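## Task

Pick up the duct tape roll sitting on the cart's upper tray and put it onto the shaft of one of the wall pegs opposite the supply shelves, so the peg's tip pokes out through the roll. Release it and back the robot away. The robot must not topple or finish leaning, and the roll must stay on the peg by itself, not because the robot is still holding it.

## Robot and tools

ROBOT. A simulated Hello Robot Stretch 4, about 1.6 m tall, with a single arm: an omni-wheel base (rim within 0.23 m of the base origin), a lift sliding on a mast, an arm reaching straight forward, a three-joint wrist and a two-finger gripper. Loose objects may occasionally get nudged by something outside the robot.

FRAMES. Base frame: origin on the floor below the base centre, x ahead, y to the left, z up. hand_pose is reported in this frame as a point between the open fingertips; with all wrist joints at 0 its axes line up with the base frame, and the printed value may be slightly off. The odometry frame is the base frame where the scene began. base_odometry counts wheel rotation only, so slipping looks like motion; heading runs -3.142 to 3.142, left positive.

TOOL execute_actions. Argument "actions": a list holding exactly one action (or empty, which just reports state and images). Optional "cameras": list of head_camera, head_left_camera, head_right_camera, wrist_camera or all; omitted/null means all, [] means none. An action holds "base", "joints" or both, plus optional "pace" and "contact_limits"; alternatively it is {"end_of_arm": "enable_torque"} on its own. Motions in one action begin together.
- base: a single relative command from the current base position. translate_m: drive straight, metres, -2 to 2, forward positive. strafe_m: slide sideways, metres, -2 to 2, left positive. rotate_rad: spin in place, radians, -3.2 to 3.2, counter-clockwise (left) positive.
- joints: absolute targets keyed by name. lift_m 0 to 1.2 (metres of height); arm_m 0 to 0.55 (metres of extension); wrist_yaw_rad -1.134 to 4.276 (0 points ahead, positive turns left, 3.14 is stowed back, above 3.4 the arm may obstruct); wrist_pitch_rad -1.117 to 4.259 (0 level, 1.57 points down); wrist_roll_rad -1.117 to 4.259 (0 keeps fingers level, positive turns clockwise viewed from behind); gripper_m -0.038 to 0.141 (fingertip gap in metres, negative means fingers press together). Done tolerances: lift/arm ±0.004, yaw and roll ±0.02, pitch ±0.05, gripper ±0.004. A joint target past its range is clipped and reported; any other bad value or unknown key rejects the whole call.
- pace: "slow", "default", "fast", "max". Base speed 0.1/0.3/0.4/0.6 m/s, turning 1/2/3/4 rad/s; with lift above 0.2 these drop, to 0.3 m/s and 1 rad/s at full height.
- contact_limits: only {"arm_m": x}, x from 0 (gentlest) to 0.75 (firmest), default 0.5; the arm stops when it pushes harder.
Example: {"actions":[{"base":{"translate_m":0.3},"joints":{"gripper_m":0.05},"pace":"fast"}]}. A single action runs at most 15 s. Anything omitted from an action may still be driving toward an earlier target. To unfold the wrist at scene start, send lift_m 0.4 with wrist_yaw_rad 0 together.

TOOL wait: {"seconds": 0 to 10}; commands nothing, then reports like an empty action.
TOOL zoom_image: {"camera": name, "region": [x0, y0, x1, y1]} in pixels of that camera's latest full image, top-left origin, at most 504x504; gives a sharper crop.
TOOL finished_scene: {"scene": n}; closes the current scene for good after the last command is held, and its result reports success and the following task. Do it only once the roll rests on the peg unaided and the gripper is clear.

CAMERAS. head_camera (420x560) sits atop the mast facing forward and down; rotate the base to look elsewhere. head_left_camera and head_right_camera (420x672 fisheyes) look further down and show the base and arm. wrist_camera (616x392) looks along the fingers, fingertips near the bottom of its image.

RESULT LINES. base_status / joint_status: how each motion ended. "done" (for the base it only means the wheels turned the commanded amount); "off_target" (stopped short, may keep pushing); "contact_stop_at_<key>" (hit something; that part then goes slack, so a lift can sag under load and a base can drift); "limit_stop_at_<name>" such as own_body (self-collision guard, can leave lift and arm slack) or tilt (lean over 6 degrees; lift, arm and wheels go slack and ignore commands until upright); "time_out"; "torque_fault" (a wrist or gripper motor overloaded and went limp; send {"end_of_arm": "enable_torque"}). on_its_own lists uncommanded events; its "held at" is a target, not a position. lidar_m: 12 distances in metres, 30-degree sectors starting straight ahead and going counter-clockwise (4th left, 7th behind, 10th right); "-" means nothing seen or closer than 0.25 m; it covers from about 0.15 m up to robot height and can miss glass, thin legs and things behind. wrist_depth_mm: 7x7 grid of median depths, 100-2000 mm, "-" unknown. turned_by_wheels vs turned_by_imu differing by over about 0.1 rad means a collision or slip, and heading error is roughly their difference. base_tilt in degrees, forward and right positive, with a fixed bias up to about 1.5. motor_effort: percent of maximum, positive toward larger joint values, bracket shows the action's peak; fixed bias and noise; a load in a level gripper moves wrist pitch effort away from 0; for wheel_0-2 positive means turning right.

GRIPPING. Command gripper_m smaller than the roll's width; going further below squeezes harder and draws the object toward the wrist, opening pushes it out. Neither the gripper reading nor "done" proves a grasp; with a target of 0 or above a firm grip shows as a clear change in the gripper's effort. Fingertips pressed on a surface beneath them can jam; lift to free them.

AVOID. Driving or turning with over 1 kg held and arm_m above 0.2, especially fast; strong sustained pushes or pulls, worse with the gripper high or a high contact limit; jamming the gripper so a wrist motor faults; tilting the gripper up (pitch below -0.2) while rolled (roll below -0.4 or above 4), which triggers self-collision stops; dropping, slamming or knocking things over; ending tilted or fallen.

Each tool is called after "Request:" as name(argument=value, ...) on one line, values as JSON.

## Session

Request:
execute_actions(actions=[])

Scene clock: 0.00 s.
base_odometry: x=+0.000 y=+0.000 heading=+0.000 (m, m, rad; odometry frame)
turned_by_wheels: +0.000 (rad since the last result)
turned_by_imu: +0.000 (rad since the last result)
base_tilt: forward=-0.3 right=-1.0 (deg)
lidar_m: 2.24 1.79 2.16 1.93 1.91 1.79 1.20 1.19 1.51 2.36 2.24 2.65
base_status: not commanded
joint_positions: lift_m=+0.159 arm_m=+0.000 wrist_yaw_rad=+3.110 wrist_pitch_rad=+0.019 wrist_roll_rad=+0.016 gripper_m=+0.057
joint_status: not commanded
motor_effort: lift_m=+20 arm_m=-1 wrist_yaw_rad=+0 wrist_pitch_rad=-5 wrist_roll_rad=+1 gripper_m=-2 wheel_0=+0 wheel_1=-1 wheel_2=+0 (%)
hand_pose: x=-0.1145 y=+0.0964 z=+0.3321 quat_wxyz=(+0.016, -0.009, +0.008, +1.000) (m; base frame)
wrist_depth_mm: - 141 1576 1708 1863 - - / - 119 147 1708 1808 - - / - 118 145 1708 1863 - - / - 134 187 1708 1863 - - / 204 1464 1308 1808 1808 1983 - / 220 1255 216 1229 193 1182 1118 / 219 854 831 135 866 759 809
pictures: head_camera, head_left_camera, head_right_camera, wrist_camera
Images, in order (width x height): head_camera 420x560, head_left_camera 420x672, head_right_camera 420x672, wrist_camera 616x392.

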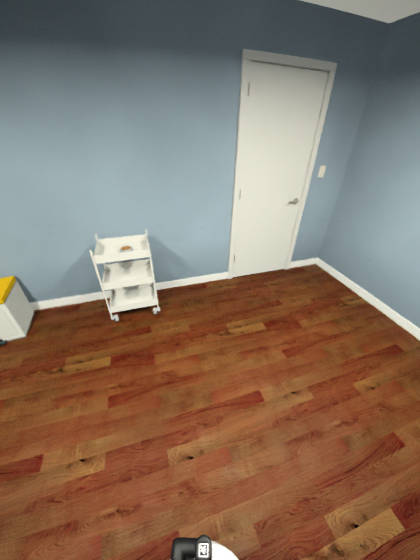

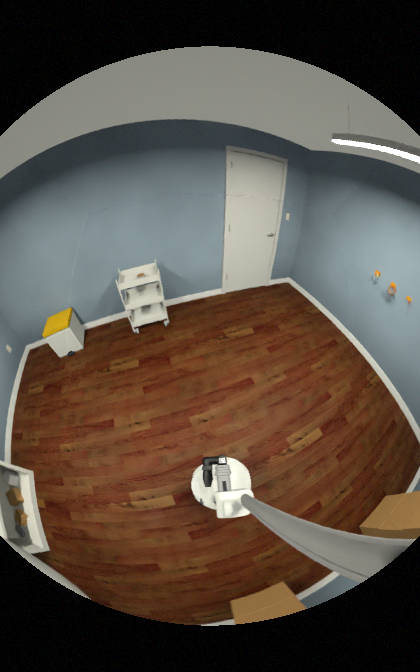

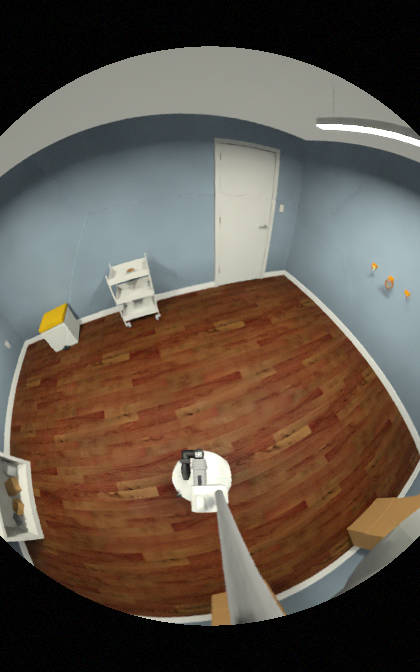

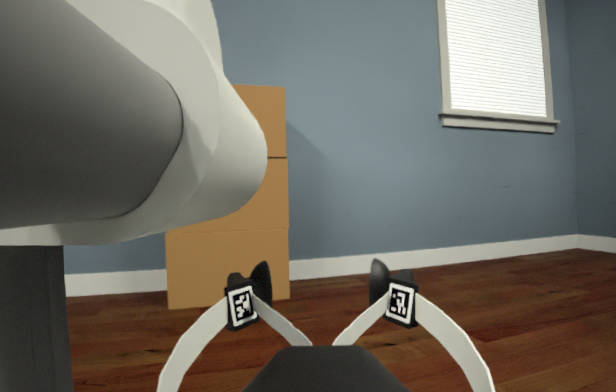

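Cart is ahead-left. Turn toward it and unfold.

Request:
execute_actions(actions=[{"base":{"rotate_rad":0.38},"joints":{"lift_m":1.0,"wrist_yaw_rad":0,"gripper_m":0.141}}], cameras=["head_camera","wrist_camera"])

Scene clock: 8.13 s.
base_odometry: x=+0.000 y=+0.000 heading=+0.380 (m, m, rad; odometry frame)
turned_by_wheels: +0.380 (rad since the last result)
turned_by_imu: +0.386 (rad since the last result)
base_tilt: forward=-0.3 right=-0.9 (deg)
lidar_m: 1.79 2.18 2.47 1.92 1.99 1.25 1.22 1.52 2.33 2.26 2.48 2.29
base_status: done
joint_positions: lift_m=+1.000 arm_m=+0.000 wrist_yaw_rad=+0.000 wrist_pitch_rad=+0.019 wrist_roll_rad=+0.016 gripper_m=+0.141
joint_status: all done
motor_effort: lift_m=+25(27) arm_m=-1(1) wrist_yaw_rad=-2(5) wrist_pitch_rad=-6(6) wrist_roll_rad=+1(1) gripper_m=+0(1) wheel_0=-1(4) wheel_1=-2(6) wheel_2=-1(8) (%)
hand_pose: x=+0.4595 y=-0.0873 z=+1.1723 quat_wxyz=(+1.000, +0.008, +0.009, +0.000) (m; base frame)
wrist_depth_mm: - - - - 1921 1863 1863 / - - - - 1921 1921 1863 / - - - - 1921 1921 1863 / - - - - 1921 1863 1921 / - - - - 1983 1921 1921 / - - - 1537 - 1863 1808 / 1756 1863 - 143 1983 1983 1808
pictures: head_camera, wrist_camera
Images, in order (width x height): head_camera 420x560, wrist_camera 616x392.

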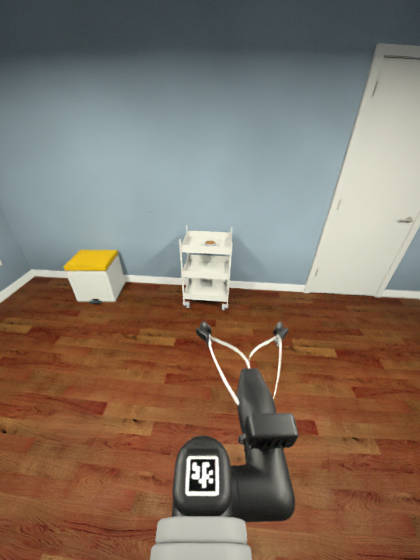

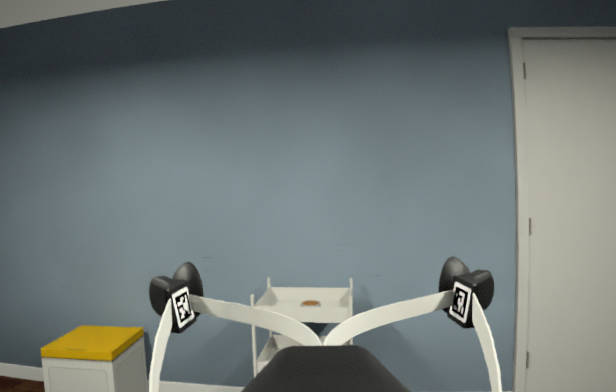

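Aligned. Approach and tilt gripper down.

Request:
execute_actions(actions=[{"base":{"translate_m":1.2},"joints":{"wrist_pitch_rad":0.9}}], cameras=["head_camera","wrist_camera"])

Scene clock: 15.87 s.
base_odometry: x=+1.114 y=+0.445 heading=+0.380 (m, m, rad; odometry frame)
turned_by_wheels: +0.000 (rad since the last result)
turned_by_imu: -0.003 (rad since the last result)
base_tilt: forward=-0.2 right=-1.0 (deg)
lidar_m: 0.60 0.66 1.25 2.32 2.03 2.79 2.41 2.60 2.46 2.36 1.38 0.61
base_status: done
joint_positions: lift_m=+1.000 arm_m=+0.000 wrist_yaw_rad=+0.000 wrist_pitch_rad=+0.901 wrist_roll_rad=+0.016 gripper_m=+0.141
joint_status: all done
motor_effort: lift_m=+23(25) arm_m=-1(1) wrist_yaw_rad=-1(2) wrist_pitch_rad=-3(4) wrist_roll_rad=+1(0) gripper_m=+1(0) wheel_0=+0(6) wheel_1=+3(3) wheel_2=+0(8) (%)
hand_pose: x=+0.3500 y=-0.0874 z=+0.9517 quat_wxyz=(+0.900, +0.007, +0.436, -0.003) (m; base frame)
wrist_depth_mm: 854 831 809 788 778 759 741 / 960 960 820 820 854 854 842 / 1138 1078 750 750 960 991 960 / 1336 699 676 615 668 1182 1138 / 1336 1336 878 891 1255 1308 1255 / 1229 1205 1078 1042 1118 1118 1160 / 1078 1098 1098 144 1078 1042 1060
pictures: head_camera, wrist_camera
Images, in order (width x height): head_camera 420x560, wrist_camera 616x392.

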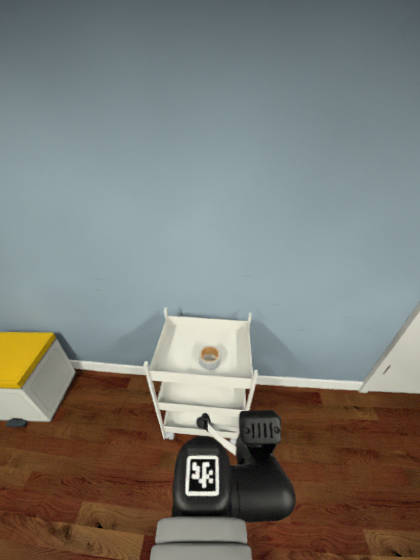

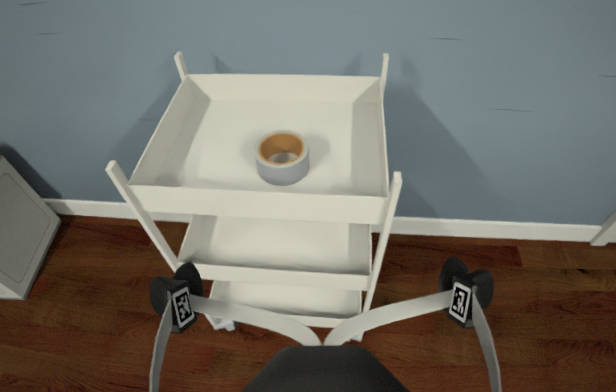

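Request:
execute_actions(actions=[{"base":{"strafe_m":0.065},"joints":{"wrist_pitch_rad":1.57,"arm_m":0.5}}], cameras=["wrist_camera"])

Scene clock: 24.13 s.
base_odometry: x=+1.090 y=+0.505 heading=+0.380 (m, m, rad; odometry frame)
turned_by_wheels: +0.000 (rad since the last result)
turned_by_imu: +0.001 (rad since the last result)
base_tilt: forward=-0.3 right=-1.0 (deg)
lidar_m: 0.60 0.65 1.18 2.26 1.97 2.78 2.42 2.63 2.43 2.41 1.37 0.61
base_status: done
joint_positions: lift_m=+1.000 arm_m=+0.499 wrist_yaw_rad=+0.000 wrist_pitch_rad=+1.570 wrist_roll_rad=+0.016 gripper_m=+0.141
joint_status: all done
motor_effort: lift_m=+23(23) arm_m=+5(6) wrist_yaw_rad=-1(0) wrist_pitch_rad=+0(2) wrist_roll_rad=+1(1) gripper_m=+0(0) wheel_0=+0(7) wheel_1=+3(9) wheel_2=+0(1) (%)
hand_pose: x=+0.6702 y=-0.0874 z=+0.8894 quat_wxyz=(+0.707, +0.005, +0.707, -0.005) (m; base frame)
wrist_depth_mm: 741 459 459 449 436 436 597 / 1042 462 455 455 449 449 820 / 1160 459 455 455 452 449 1078 / 1160 455 459 449 449 449 1098 / 1118 462 455 452 445 1118 1098 / 1138 1138 389 455 442 342 1060 / 1138 1118 1118 144 1098 1098 1078
pictures: wrist_camera
Images, in order (width x height): wrist_camera 616x392.

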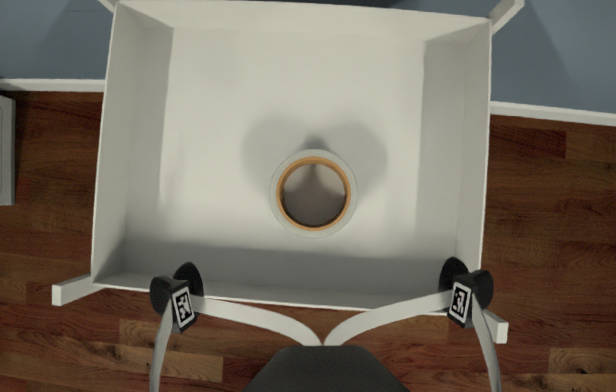

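Request:
execute_actions(actions=[{"joints":{"lift_m":0.86,"arm_m":0.55}}], cameras=["wrist_camera"])

Scene clock: 28.83 s.
base_odometry: x=+1.090 y=+0.505 heading=+0.380 (m, m, rad; odometry frame)
turned_by_wheels: +0.000 (rad since the last result)
turned_by_imu: +0.000 (rad since the last result)
base_tilt: forward=-0.2 right=-0.9 (deg)
lidar_m: 0.60 0.66 1.20 2.26 1.97 2.78 2.40 2.65 2.45 2.41 1.39 0.62
base_status: not commanded
joint_positions: lift_m=+0.860 arm_m=+0.549 wrist_yaw_rad=+0.000 wrist_pitch_rad=+1.570 wrist_roll_rad=+0.016 gripper_m=+0.141
joint_status: all done
motor_effort: lift_m=+14(21) arm_m=+5(3) wrist_yaw_rad=-1(1) wrist_pitch_rad=-1(1) wrist_roll_rad=+1(1) gripper_m=+0(1) wheel_0=+0(0) wheel_1=+2(2) wheel_2=+0(0) (%)
hand_pose: x=+0.7201 y=-0.0874 z=+0.7502 quat_wxyz=(+0.707, +0.006, +0.707, -0.006) (m; base frame)
wrist_depth_mm: 303 322 319 319 312 310 282 / 306 319 317 314 312 310 282 / 315 319 315 315 315 312 281 / 322 319 317 314 310 310 282 / 320 317 314 315 312 310 283 / 319 317 266 267 310 294 270 / 303 317 314 144 309 307 263
pictures: wrist_camera
Images, in order (width x height): wrist_camera 616x392.

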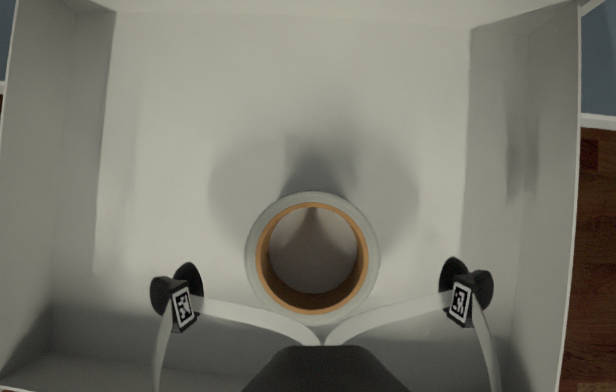

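Request:
execute_actions(actions=[{"base":{"translate_m":0.015},"joints":{"lift_m":0.795}}], cameras=[])

Request:
execute_actions(actions=[{"joints":{"gripper_m":0.06}}], cameras=[])

Request:
execute_actions(actions=[{"joints":{"lift_m":1.0}}], cameras=[])

Request:
execute_actions(actions=[{"base":{"translate_m":-0.4},"joints":{"arm_m":0.1,"wrist_pitch_rad":0}}])

Scene clock: 35.97 s.
base_odometry: x=+1.104 y=+0.511 heading=+0.380 (m, m, rad; odometry frame)
turned_by_wheels: +0.000 (rad since the last result)
turned_by_imu: +0.000 (rad since the last result)
base_tilt: forward=-0.3 right=-0.9 (deg)
lidar_m: 0.60 0.65 1.17 2.25 1.98 2.80 2.42 2.64 2.47 2.49 1.37 0.61
base_status: done
joint_positions: lift_m=+0.795 arm_m=+0.549 wrist_yaw_rad=+0.000 wrist_pitch_rad=+1.570 wrist_roll_rad=+0.016 gripper_m=+0.141
joint_status: all done
motor_effort: lift_m=+14(15) arm_m=+5(6) wrist_yaw_rad=-1(1) wrist_pitch_rad=+1(0) wrist_roll_rad=+2(1) gripper_m=+0(0) wheel_0=+2(3) wheel_1=+2(8) wheel_2=-1(10) (%)
hand_pose: x=+0.7202 y=-0.0874 z=+0.6852 quat_wxyz=(+0.707, +0.006, +0.707, -0.006) (m; base frame)
wrist_depth_mm: 255 253 251 251 249 247 245 / 255 253 251 250 248 248 245 / 254 254 250 251 248 247 245 / 254 253 251 250 248 246 246 / 253 252 251 248 246 245 245 / 254 252 202 247 223 244 244 / 254 251 250 144 246 244 243
pictures: none
No camera images: the call's "cameras" was empty. Leave "cameras" out to get every camera's image.

Scene clock: 37.80 s.
base_odometry: x=+1.104 y=+0.511 heading=+0.380 (m, m, rad; odometry frame)
turned_by_wheels: +0.000 (rad since the last result)
turned_by_imu: +0.000 (rad since the last result)
base_tilt: forward=-0.2 right=-1.0 (deg)
lidar_m: 0.57 0.62 1.17 2.26 1.97 2.80 2.40 2.64 2.46 2.49 1.39 0.61
base_status: not commanded
joint_positions: lift_m=+0.795 arm_m=+0.549 wrist_yaw_rad=+0.000 wrist_pitch_rad=+1.570 wrist_roll_rad=+0.016 gripper_m=+0.060
joint_status: all done
motor_effort: lift_m=+14(15) arm_m=+5(5) wrist_yaw_rad=-1(1) wrist_pitch_rad=+0(0) wrist_roll_rad=+1(1) gripper_m=-19(18) wheel_0=+2(2) wheel_1=+2(2) wheel_2=-1(1) (%)
hand_pose: x=+0.7202 y=-0.0874 z=+0.6852 quat_wxyz=(+0.707, +0.006, +0.707, -0.006) (m; base frame)
wrist_depth_mm: 255 252 251 250 249 246 244 / 253 253 251 248 249 246 245 / 253 254 250 250 248 245 245 / 253 252 249 249 247 246 244 / 253 251 250 248 246 245 244 / 252 251 190 247 193 244 243 / 253 252 250 137 245 245 243
pictures: none
No camera images: the call's "cameras" was empty. Leave "cameras" out to get every camera's image.

Scene clock: 39.73 s.
base_odometry: x=+1.104 y=+0.511 heading=+0.380 (m, m, rad; odometry frame)
turned_by_wheels: +0.000 (rad since the last result)
turned_by_imu: +0.000 (rad since the last result)
base_tilt: forward=-0.2 right=-1.0 (deg)
lidar_m: 0.58 0.63 1.16 2.26 2.00 2.77 2.43 2.65 2.47 2.49 1.35 0.60
base_status: not commanded
joint_positions: lift_m=+1.000 arm_m=+0.549 wrist_yaw_rad=+0.000 wrist_pitch_rad=+1.570 wrist_roll_rad=+0.016 gripper_m=+0.060
joint_status: all done
motor_effort: lift_m=+26(27) arm_m=+5(5) wrist_yaw_rad=-1(0) wrist_pitch_rad=-1(2) wrist_roll_rad=+0(1) gripper_m=-17(18) wheel_0=+2(2) wheel_1=+2(2) wheel_2=-1(1) (%)
hand_pose: x=+0.7202 y=-0.0874 z=+0.8892 quat_wxyz=(+0.707, +0.006, +0.707, -0.006) (m; base frame)
wrist_depth_mm: 591 554 564 549 521 488 484 / 878 459 459 452 449 445 661 / 1138 455 459 452 449 452 1098 / 1138 459 455 455 445 449 1098 / 1138 459 455 452 445 445 1098 / 1138 442 190 449 193 439 1098 / 1098 1118 424 137 397 421 1098
pictures: none
No camera images: the call's "cameras" was empty. Leave "cameras" out to get every camera's image.

Scene clock: 42.57 s.
base_odometry: x=+0.733 y=+0.363 heading=+0.380 (m, m, rad; odometry frame)
turned_by_wheels: +0.000 (rad since the last result)
turned_by_imu: +0.001 (rad since the last result)
base_tilt: forward=-0.2 right=-0.9 (deg)
lidar_m: 0.99 1.47 1.57 1.85 1.92 2.39 2.02 2.27 2.46 2.35 1.87 1.01
base_status: done
joint_positions: lift_m=+1.000 arm_m=+0.101 wrist_yaw_rad=+0.000 wrist_pitch_rad=+0.004 wrist_roll_rad=+0.016 gripper_m=+0.060
joint_status: all done
motor_effort: lift_m=+25(25) arm_m=-5(6) wrist_yaw_rad=+0(1) wrist_pitch_rad=-10(14) wrist_roll_rad=+1(1) gripper_m=-18(18) wheel_0=-1(5) wheel_1=-2(8) wheel_2=+0(10) (%)
hand_pose: x=+0.5603 y=-0.0875 z=+1.1767 quat_wxyz=(+1.000, +0.008, +0.002, +0.000) (m; base frame)
wrist_depth_mm: 1205 1160 1118 1118 1060 1042 1025 / 1229 1160 1138 1118 1078 1060 991 / 1205 1160 1138 1078 1060 1042 1008 / 1229 1160 1138 1118 1060 1042 1025 / 1205 1205 1138 1098 1042 1042 1008 / 1205 1160 190 1118 197 1025 1025 / 1205 1160 1138 137 1060 1060 1025
pictures: head_camera, head_left_camera, head_right_camera, wrist_camera
Images, in order (width x height): head_camera 420x560, head_left_camera 420x672, head_right_camera 420x672, wrist_camera 616x392.

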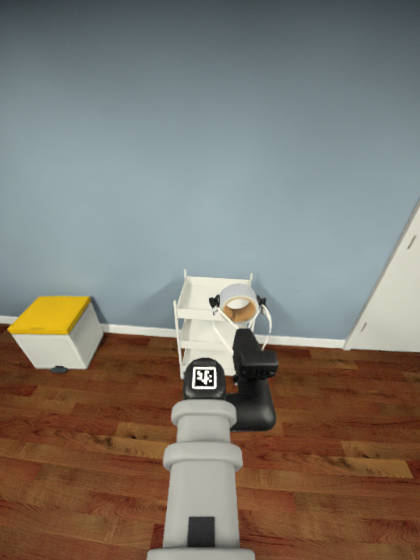

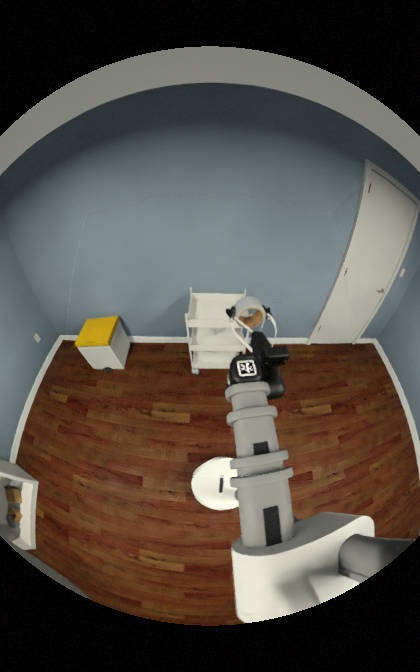

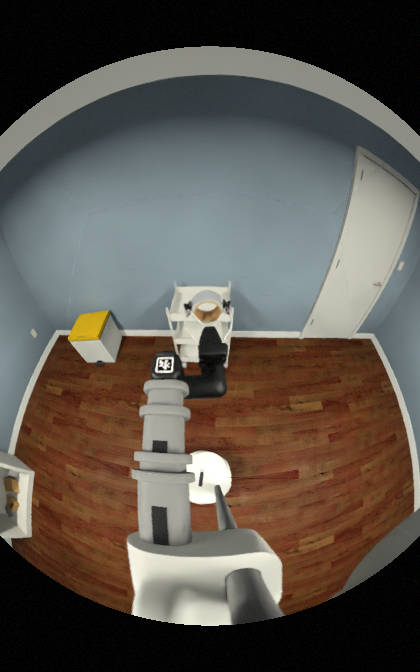

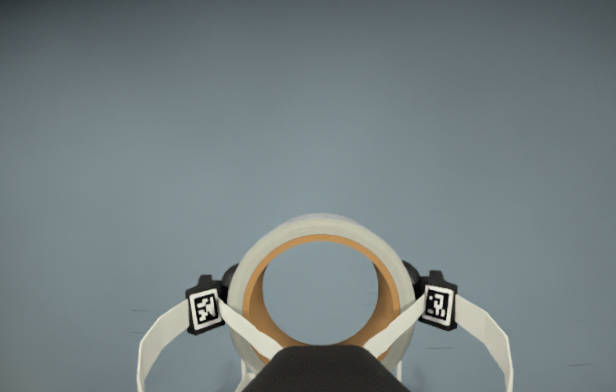

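Held. Turn to face the right wall with the pegs.

Request:
execute_actions(actions=[{"base":{"rotate_rad":-1.95}}], cameras=["head_camera","wrist_camera"])

Scene clock: 46.90 s.
base_odometry: x=+0.733 y=+0.362 heading=-1.570 (m, m, rad; odometry frame)
turned_by_wheels: -1.950 (rad since the last result)
turned_by_imu: -1.980 (rad since the last result)
base_tilt: forward=-0.2 right=-1.1 (deg)
lidar_m: 2.33 2.34 1.71 0.99 0.98 1.46 2.29 1.84 2.05 2.03 2.01 2.28
base_status: done
joint_positions: lift_m=+1.000 arm_m=+0.101 wrist_yaw_rad=+0.000 wrist_pitch_rad=+0.004 wrist_roll_rad=+0.016 gripper_m=+0.060
joint_status: not commanded
motor_effort: lift_m=+24(25) arm_m=-6(5) wrist_yaw_rad=-1(2) wrist_pitch_rad=-12(11) wrist_roll_rad=-1(0) gripper_m=-19(17) wheel_0=+0(6) wheel_1=+3(7) wheel_2=+1(8) (%)
hand_pose: x=+0.5603 y=-0.0874 z=+1.1768 quat_wxyz=(+1.000, +0.008, +0.002, +0.000) (m; base frame)
wrist_depth_mm: 1808 1983 - - - - - / 1863 1921 - - - - - / 1921 1983 - - - - - / 1863 1921 - - - - - / 1863 1921 - - - - - / 1921 1983 189 - 197 - - / 1863 1983 - 136 - - -
pictures: head_camera, wrist_camera
Images, in order (width x height): head_camera 420x560, wrist_camera 616x392.

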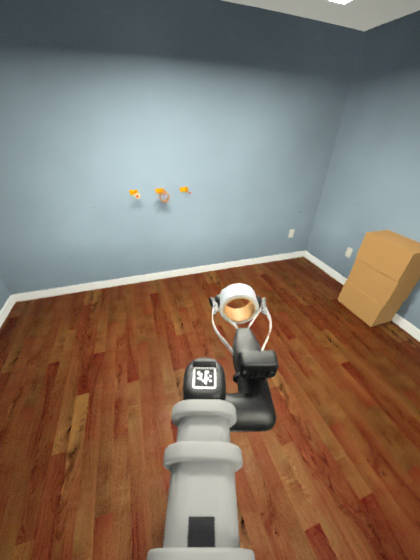

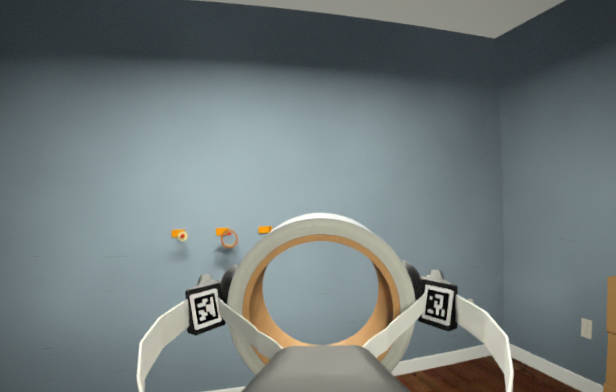

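Request:
execute_actions(actions=[{"base":{"rotate_rad":0.27}}], cameras=["head_camera","wrist_camera"])

Scene clock: 51.93 s.
base_odometry: x=+0.733 y=+0.362 heading=-1.300 (m, m, rad; odometry frame)
turned_by_wheels: +0.270 (rad since the last result)
turned_by_imu: +0.274 (rad since the last result)
base_tilt: forward=-0.3 right=-1.0 (deg)
lidar_m: 2.34 2.09 1.51 0.98 1.03 1.45 2.27 1.88 2.44 2.00 2.25 2.59
base_status: done
joint_positions: lift_m=+1.000 arm_m=+0.101 wrist_yaw_rad=+0.000 wrist_pitch_rad=+0.004 wrist_roll_rad=+0.016 gripper_m=+0.060
joint_status: not commanded
motor_effort: lift_m=+24(24) arm_m=-5(5) wrist_yaw_rad=-1(1) wrist_pitch_rad=-11(9) wrist_roll_rad=+0(1) gripper_m=-18(19) wheel_0=+0(7) wheel_1=-3(6) wheel_2=-1(8) (%)
hand_pose: x=+0.5603 y=-0.0874 z=+1.1768 quat_wxyz=(+1.000, +0.008, +0.002, +0.000) (m; base frame)
wrist_depth_mm: - - - - - - - / - - - - - - - / - - - - - - - / - - - - - - - / - - - - - - - / - - 190 - 198 - - / - - - 137 - - -
pictures: head_camera, wrist_camera
Images, in order (width x height): head_camera 420x560, wrist_camera 616x392.

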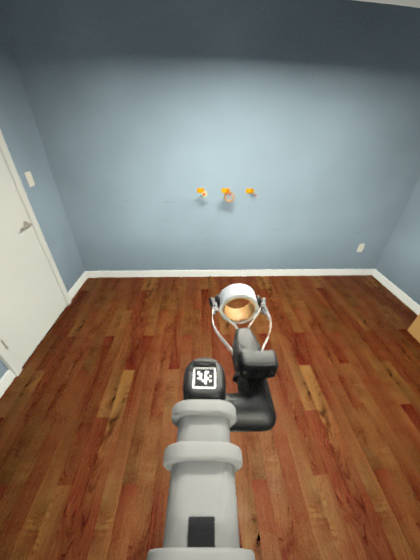

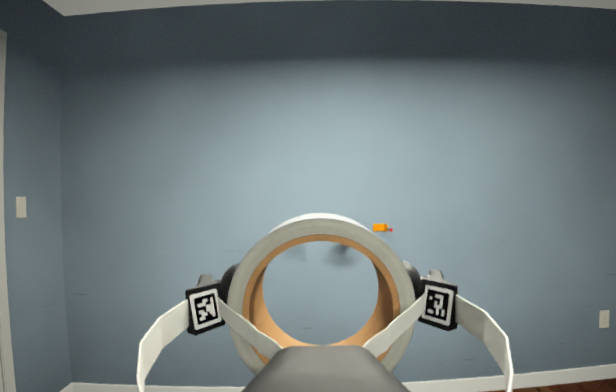

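Square now. Drive closer.

Request:
execute_actions(actions=[{"base":{"translate_m":1.1}}], cameras=["head_camera","wrist_camera"])

Scene clock: 59.43 s.
base_odometry: x=+1.027 y=-0.697 heading=-1.299 (m, m, rad; odometry frame)
turned_by_wheels: +0.000 (rad since the last result)
turned_by_imu: -0.002 (rad since the last result)
base_tilt: forward=-0.3 right=-1.0 (deg)
lidar_m: 1.22 1.39 1.52 1.44 1.37 1.44 2.93 2.99 2.20 1.96 2.02 1.31
base_status: done
joint_positions: lift_m=+1.000 arm_m=+0.101 wrist_yaw_rad=+0.000 wrist_pitch_rad=+0.004 wrist_roll_rad=+0.016 gripper_m=+0.060
joint_status: not commanded
motor_effort: lift_m=+24(24) arm_m=-5(5) wrist_yaw_rad=-1(1) wrist_pitch_rad=-10(11) wrist_roll_rad=+1(2) gripper_m=-16(18) wheel_0=+0(6) wheel_1=+3(12) wheel_2=+2(10) (%)
hand_pose: x=+0.5603 y=-0.0874 z=+1.1768 quat_wxyz=(+1.000, +0.008, +0.002, +0.000) (m; base frame)
wrist_depth_mm: 1025 1025 1025 1025 1060 1008 1025 / 1025 1042 1025 1025 1060 1060 1042 / 1025 1042 1025 1042 1042 1042 1042 / 1025 1042 1025 1025 1025 1025 1025 / 1042 1025 1060 1025 1042 1025 1025 / 1042 1042 190 1042 196 1060 1042 / 1042 1042 1025 136 1060 1042 1025
pictures: head_camera, wrist_camera
Images, in order (width x height): head_camera 420x560, wrist_camera 616x392.

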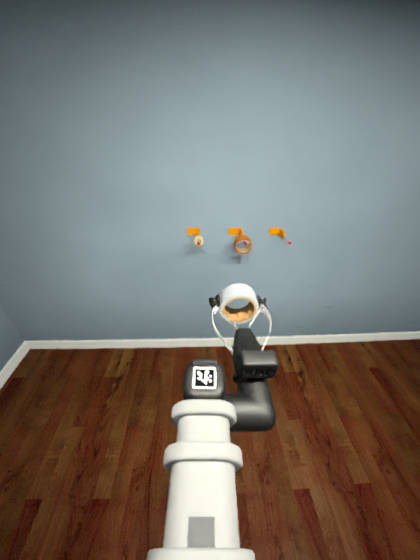

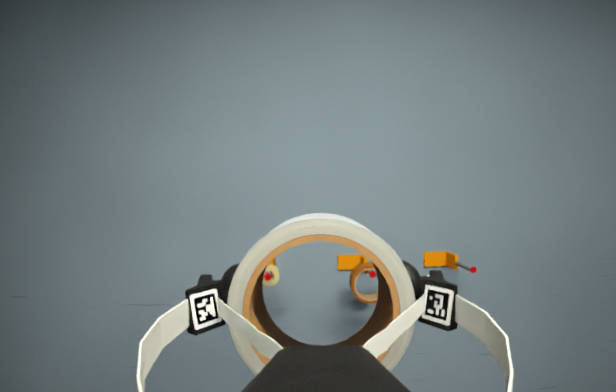

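Request:
execute_actions(actions=[{"base":{"strafe_m":-0.36},"joints":{"lift_m":0.855}}], cameras=["wrist_camera"])

Scene clock: 73.90 s.
base_odometry: x=+0.681 y=-0.794 heading=-1.300 (m, m, rad; odometry frame)
turned_by_wheels: +0.000 (rad since the last result)
turned_by_imu: +0.000 (rad since the last result)
base_tilt: forward=-0.3 right=-1.0 (deg)
lidar_m: 1.24 1.26 1.86 1.83 1.68 1.92 3.06 2.83 1.86 1.60 1.68 1.44
base_status: done
joint_positions: lift_m=+0.855 arm_m=+0.101 wrist_yaw_rad=+0.000 wrist_pitch_rad=+0.004 wrist_roll_rad=+0.016 gripper_m=+0.060
joint_status: all done
motor_effort: lift_m=+15(22) arm_m=-5(5) wrist_yaw_rad=+0(1) wrist_pitch_rad=-9(12) wrist_roll_rad=+1(0) gripper_m=-18(17) wheel_0=-1(8) wheel_1=-1(13) wheel_2=+1(5) (%)
hand_pose: x=+0.5603 y=-0.0874 z=+1.0325 quat_wxyz=(+1.000, +0.008, +0.002, +0.000) (m; base frame)
wrist_depth_mm: 1042 1025 1060 1042 1060 1042 1060 / 1042 1042 1042 1060 1060 1060 1060 / 1042 1060 1042 1042 1060 1060 1060 / 1025 1025 1042 1060 1060 1078 1042 / 1042 1060 1042 1060 1060 1060 1060 / 1060 1042 191 1025 198 1060 1078 / 1042 1060 1042 137 1060 1060 1042
pictures: wrist_camera
Images, in order (width x height): wrist_camera 616x392.

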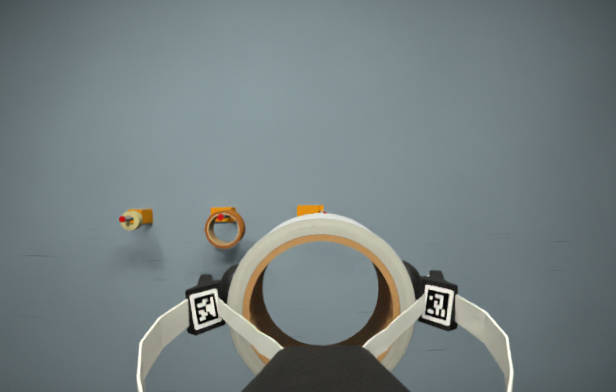

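Extend partway and check.

Request:
execute_actions(actions=[{"base":{"translate_m":0.3},"joints":{"arm_m":0.4}}], cameras=["wrist_camera"])

Scene clock: 78.47 s.
base_odometry: x=+0.761 y=-1.083 heading=-1.299 (m, m, rad; odometry frame)
turned_by_wheels: +0.000 (rad since the last result)
turned_by_imu: +0.000 (rad since the last result)
base_tilt: forward=-0.3 right=-0.9 (deg)
lidar_m: 0.89 1.02 1.48 1.82 1.84 1.95 3.41 2.82 1.99 1.60 1.61 1.13
base_status: done
joint_positions: lift_m=+0.855 arm_m=+0.399 wrist_yaw_rad=+0.000 wrist_pitch_rad=+0.004 wrist_roll_rad=+0.016 gripper_m=+0.060
joint_status: all done
motor_effort: lift_m=+16(15) arm_m=+5(7) wrist_yaw_rad=-1(1) wrist_pitch_rad=-10(11) wrist_roll_rad=+1(1) gripper_m=-18(19) wheel_0=+1(6) wheel_1=+1(5) wheel_2=+2(10) (%)
hand_pose: x=+0.8585 y=-0.0874 z=+1.0325 quat_wxyz=(+1.000, +0.008, +0.002, +0.000) (m; base frame)
wrist_depth_mm: 455 459 455 455 452 459 455 / 459 459 452 452 455 455 452 / 452 455 455 455 452 455 455 / 445 452 452 449 459 452 455 / 332 452 452 452 455 452 455 / 330 449 190 452 198 452 455 / 449 455 452 137 455 452 459
pictures: wrist_camera
Images, in order (width x height): wrist_camera 616x392.

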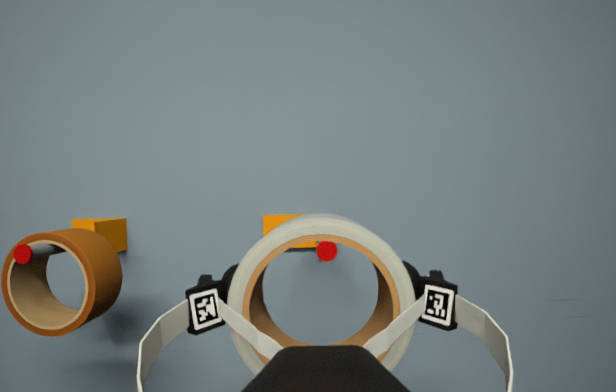

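Request:
execute_actions(actions=[{"joints":{"arm_m":0.53}}], cameras=["wrist_camera"])

Scene clock: 83.47 s.
base_odometry: x=+0.761 y=-1.083 heading=-1.299 (m, m, rad; odometry frame)
turned_by_wheels: +0.000 (rad since the last result)
turned_by_imu: +0.000 (rad since the last result)
base_tilt: forward=-0.3 right=-1.0 (deg)
lidar_m: 0.92 1.02 1.48 1.83 1.86 1.95 3.41 2.83 1.99 1.57 1.59 1.13
base_status: not commanded
joint_positions: lift_m=+0.855 arm_m=+0.529 wrist_yaw_rad=+0.000 wrist_pitch_rad=+0.004 wrist_roll_rad=+0.016 gripper_m=+0.060
joint_status: all done
motor_effort: lift_m=+15(15) arm_m=+5(4) wrist_yaw_rad=-1(1) wrist_pitch_rad=-9(10) wrist_roll_rad=+0(1) gripper_m=-18(18) wheel_0=+1(1) wheel_1=+2(2) wheel_2=+2(2) (%)
hand_pose: x=+0.9885 y=-0.0874 z=+1.0325 quat_wxyz=(+1.000, +0.008, +0.002, +0.000) (m; base frame)
wrist_depth_mm: 320 325 325 327 324 325 325 / 324 324 324 325 325 325 325 / 325 320 325 324 325 324 325 / 322 322 322 324 324 327 324 / 322 324 324 234 324 324 325 / 324 320 190 324 198 325 324 / 320 324 324 137 324 324 325
pictures: wrist_camera
Images, in order (width x height): wrist_camera 616x392.

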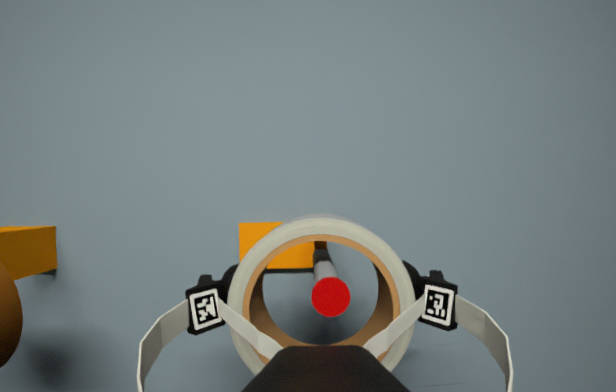

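Lower slightly, release, retract.

Request:
execute_actions(actions=[{"joints":{"lift_m":0.84}}], cameras=[])

Request:
execute_actions(actions=[{"joints":{"gripper_m":0.141}}], cameras=[])

Request:
execute_actions(actions=[{"joints":{"arm_m":0.1}}], cameras=["wrist_camera"])

Scene clock: 91.10 s.
base_odometry: x=+0.761 y=-1.083 heading=-1.299 (m, m, rad; odometry frame)
turned_by_wheels: +0.000 (rad since the last result)
turned_by_imu: +0.000 (rad since the last result)
base_tilt: forward=-0.4 right=-0.9 (deg)
lidar_m: 0.93 1.01 1.49 1.82 1.86 1.94 3.42 2.84 2.00 1.60 1.61 1.12
base_status: not commanded
joint_positions: lift_m=+0.840 arm_m=+0.529 wrist_yaw_rad=+0.000 wrist_pitch_rad=+0.002 wrist_roll_rad=+0.016 gripper_m=+0.060
joint_status: all done
motor_effort: lift_m=+14(15) arm_m=+5(6) wrist_yaw_rad=-1(1) wrist_pitch_rad=-3(10) wrist_roll_rad=+0(0) gripper_m=-17(17) wheel_0=+1(1) wheel_1=+2(1) wheel_2=+2(2) (%)
hand_pose: x=+0.9885 y=-0.0874 z=+1.0182 quat_wxyz=(+1.000, +0.008, +0.001, +0.000) (m; base frame)
wrist_depth_mm: 324 324 324 325 327 325 327 / 322 324 324 325 324 327 325 / 324 325 324 324 325 324 325 / 324 325 325 322 322 327 327 / 324 324 324 190 325 325 327 / 322 320 190 324 196 324 325 / 322 322 324 137 322 325 325
pictures: none
No camera images: the call's "cameras" was empty. Leave "cameras" out to get every camera's image.

Scene clock: 92.93 s.
base_odometry: x=+0.761 y=-1.083 heading=-1.299 (m, m, rad; odometry frame)
turned_by_wheels: +0.000 (rad since the last result)
turned_by_imu: +0.000 (rad since the last result)
base_tilt: forward=-0.2 right=-1.0 (deg)
lidar_m: 0.92 1.01 1.46 1.82 1.86 1.97 3.42 2.83 2.00 1.59 1.60 1.12
base_status: not commanded
joint_positions: lift_m=+0.840 arm_m=+0.529 wrist_yaw_rad=+0.000 wrist_pitch_rad=+0.002 wrist_roll_rad=+0.016 gripper_m=+0.141
joint_status: all done
motor_effort: lift_m=+14(14) arm_m=+5(5) wrist_yaw_rad=-1(1) wrist_pitch_rad=-4(4) wrist_roll_rad=+1(1) gripper_m=+1(18) wheel_0=+1(1) wheel_1=+2(2) wheel_2=+2(2) (%)
hand_pose: x=+0.9885 y=-0.0874 z=+1.0182 quat_wxyz=(+1.000, +0.008, +0.001, +0.000) (m; base frame)
wrist_depth_mm: 325 325 325 325 327 329 327 / 324 324 322 325 324 325 325 / 324 325 324 325 324 325 324 / 322 320 324 322 324 325 327 / 322 324 322 201 324 324 325 / 322 322 200 324 200 325 325 / 322 324 324 143 327 324 324
pictures: none
No camera images: the call's "cameras" was empty. Leave "cameras" out to get every camera's image.

Scene clock: 95.30 s.
base_odometry: x=+0.761 y=-1.083 heading=-1.299 (m, m, rad; odometry frame)
turned_by_wheels: +0.000 (rad since the last result)
turned_by_imu: +0.000 (rad since the last result)
base_tilt: forward=-0.4 right=-0.9 (deg)
lidar_m: 0.91 1.02 1.49 1.83 1.85 1.96 3.39 2.82 2.01 1.60 1.62 1.14
base_status: not commanded
joint_positions: lift_m=+0.840 arm_m=+0.101 wrist_yaw_rad=+0.000 wrist_pitch_rad=+0.002 wrist_roll_rad=+0.016 gripper_m=+0.141
joint_status: all done
motor_effort: lift_m=+14(14) arm_m=-5(7) wrist_yaw_rad=-1(1) wrist_pitch_rad=-5(7) wrist_roll_rad=+1(1) gripper_m=-1(1) wheel_0=+1(1) wheel_1=+2(2) wheel_2=+2(2) (%)
hand_pose: x=+0.5603 y=-0.0874 z=+1.0180 quat_wxyz=(+1.000, +0.008, +0.001, +0.000) (m; base frame)
wrist_depth_mm: 759 750 750 750 750 759 768 / 759 741 759 759 750 768 750 / 750 750 759 759 732 750 759 / 750 759 750 750 750 759 768 / 741 750 759 741 759 750 741 / 741 750 741 750 741 750 750 / 741 750 750 143 741 750 750
pictures: wrist_camera
Images, in order (width x height): wrist_camera 616x392.

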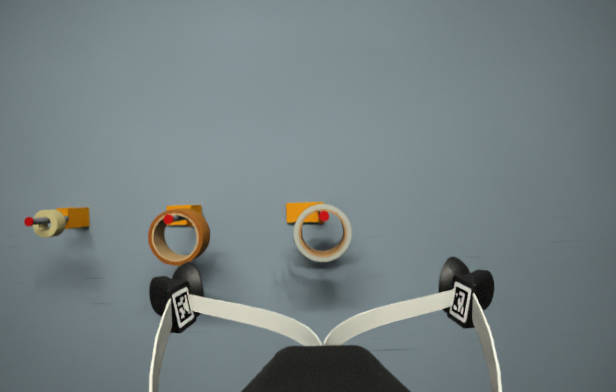

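Request:
finished_scene(scene=1)

The scene is finished: the task was done.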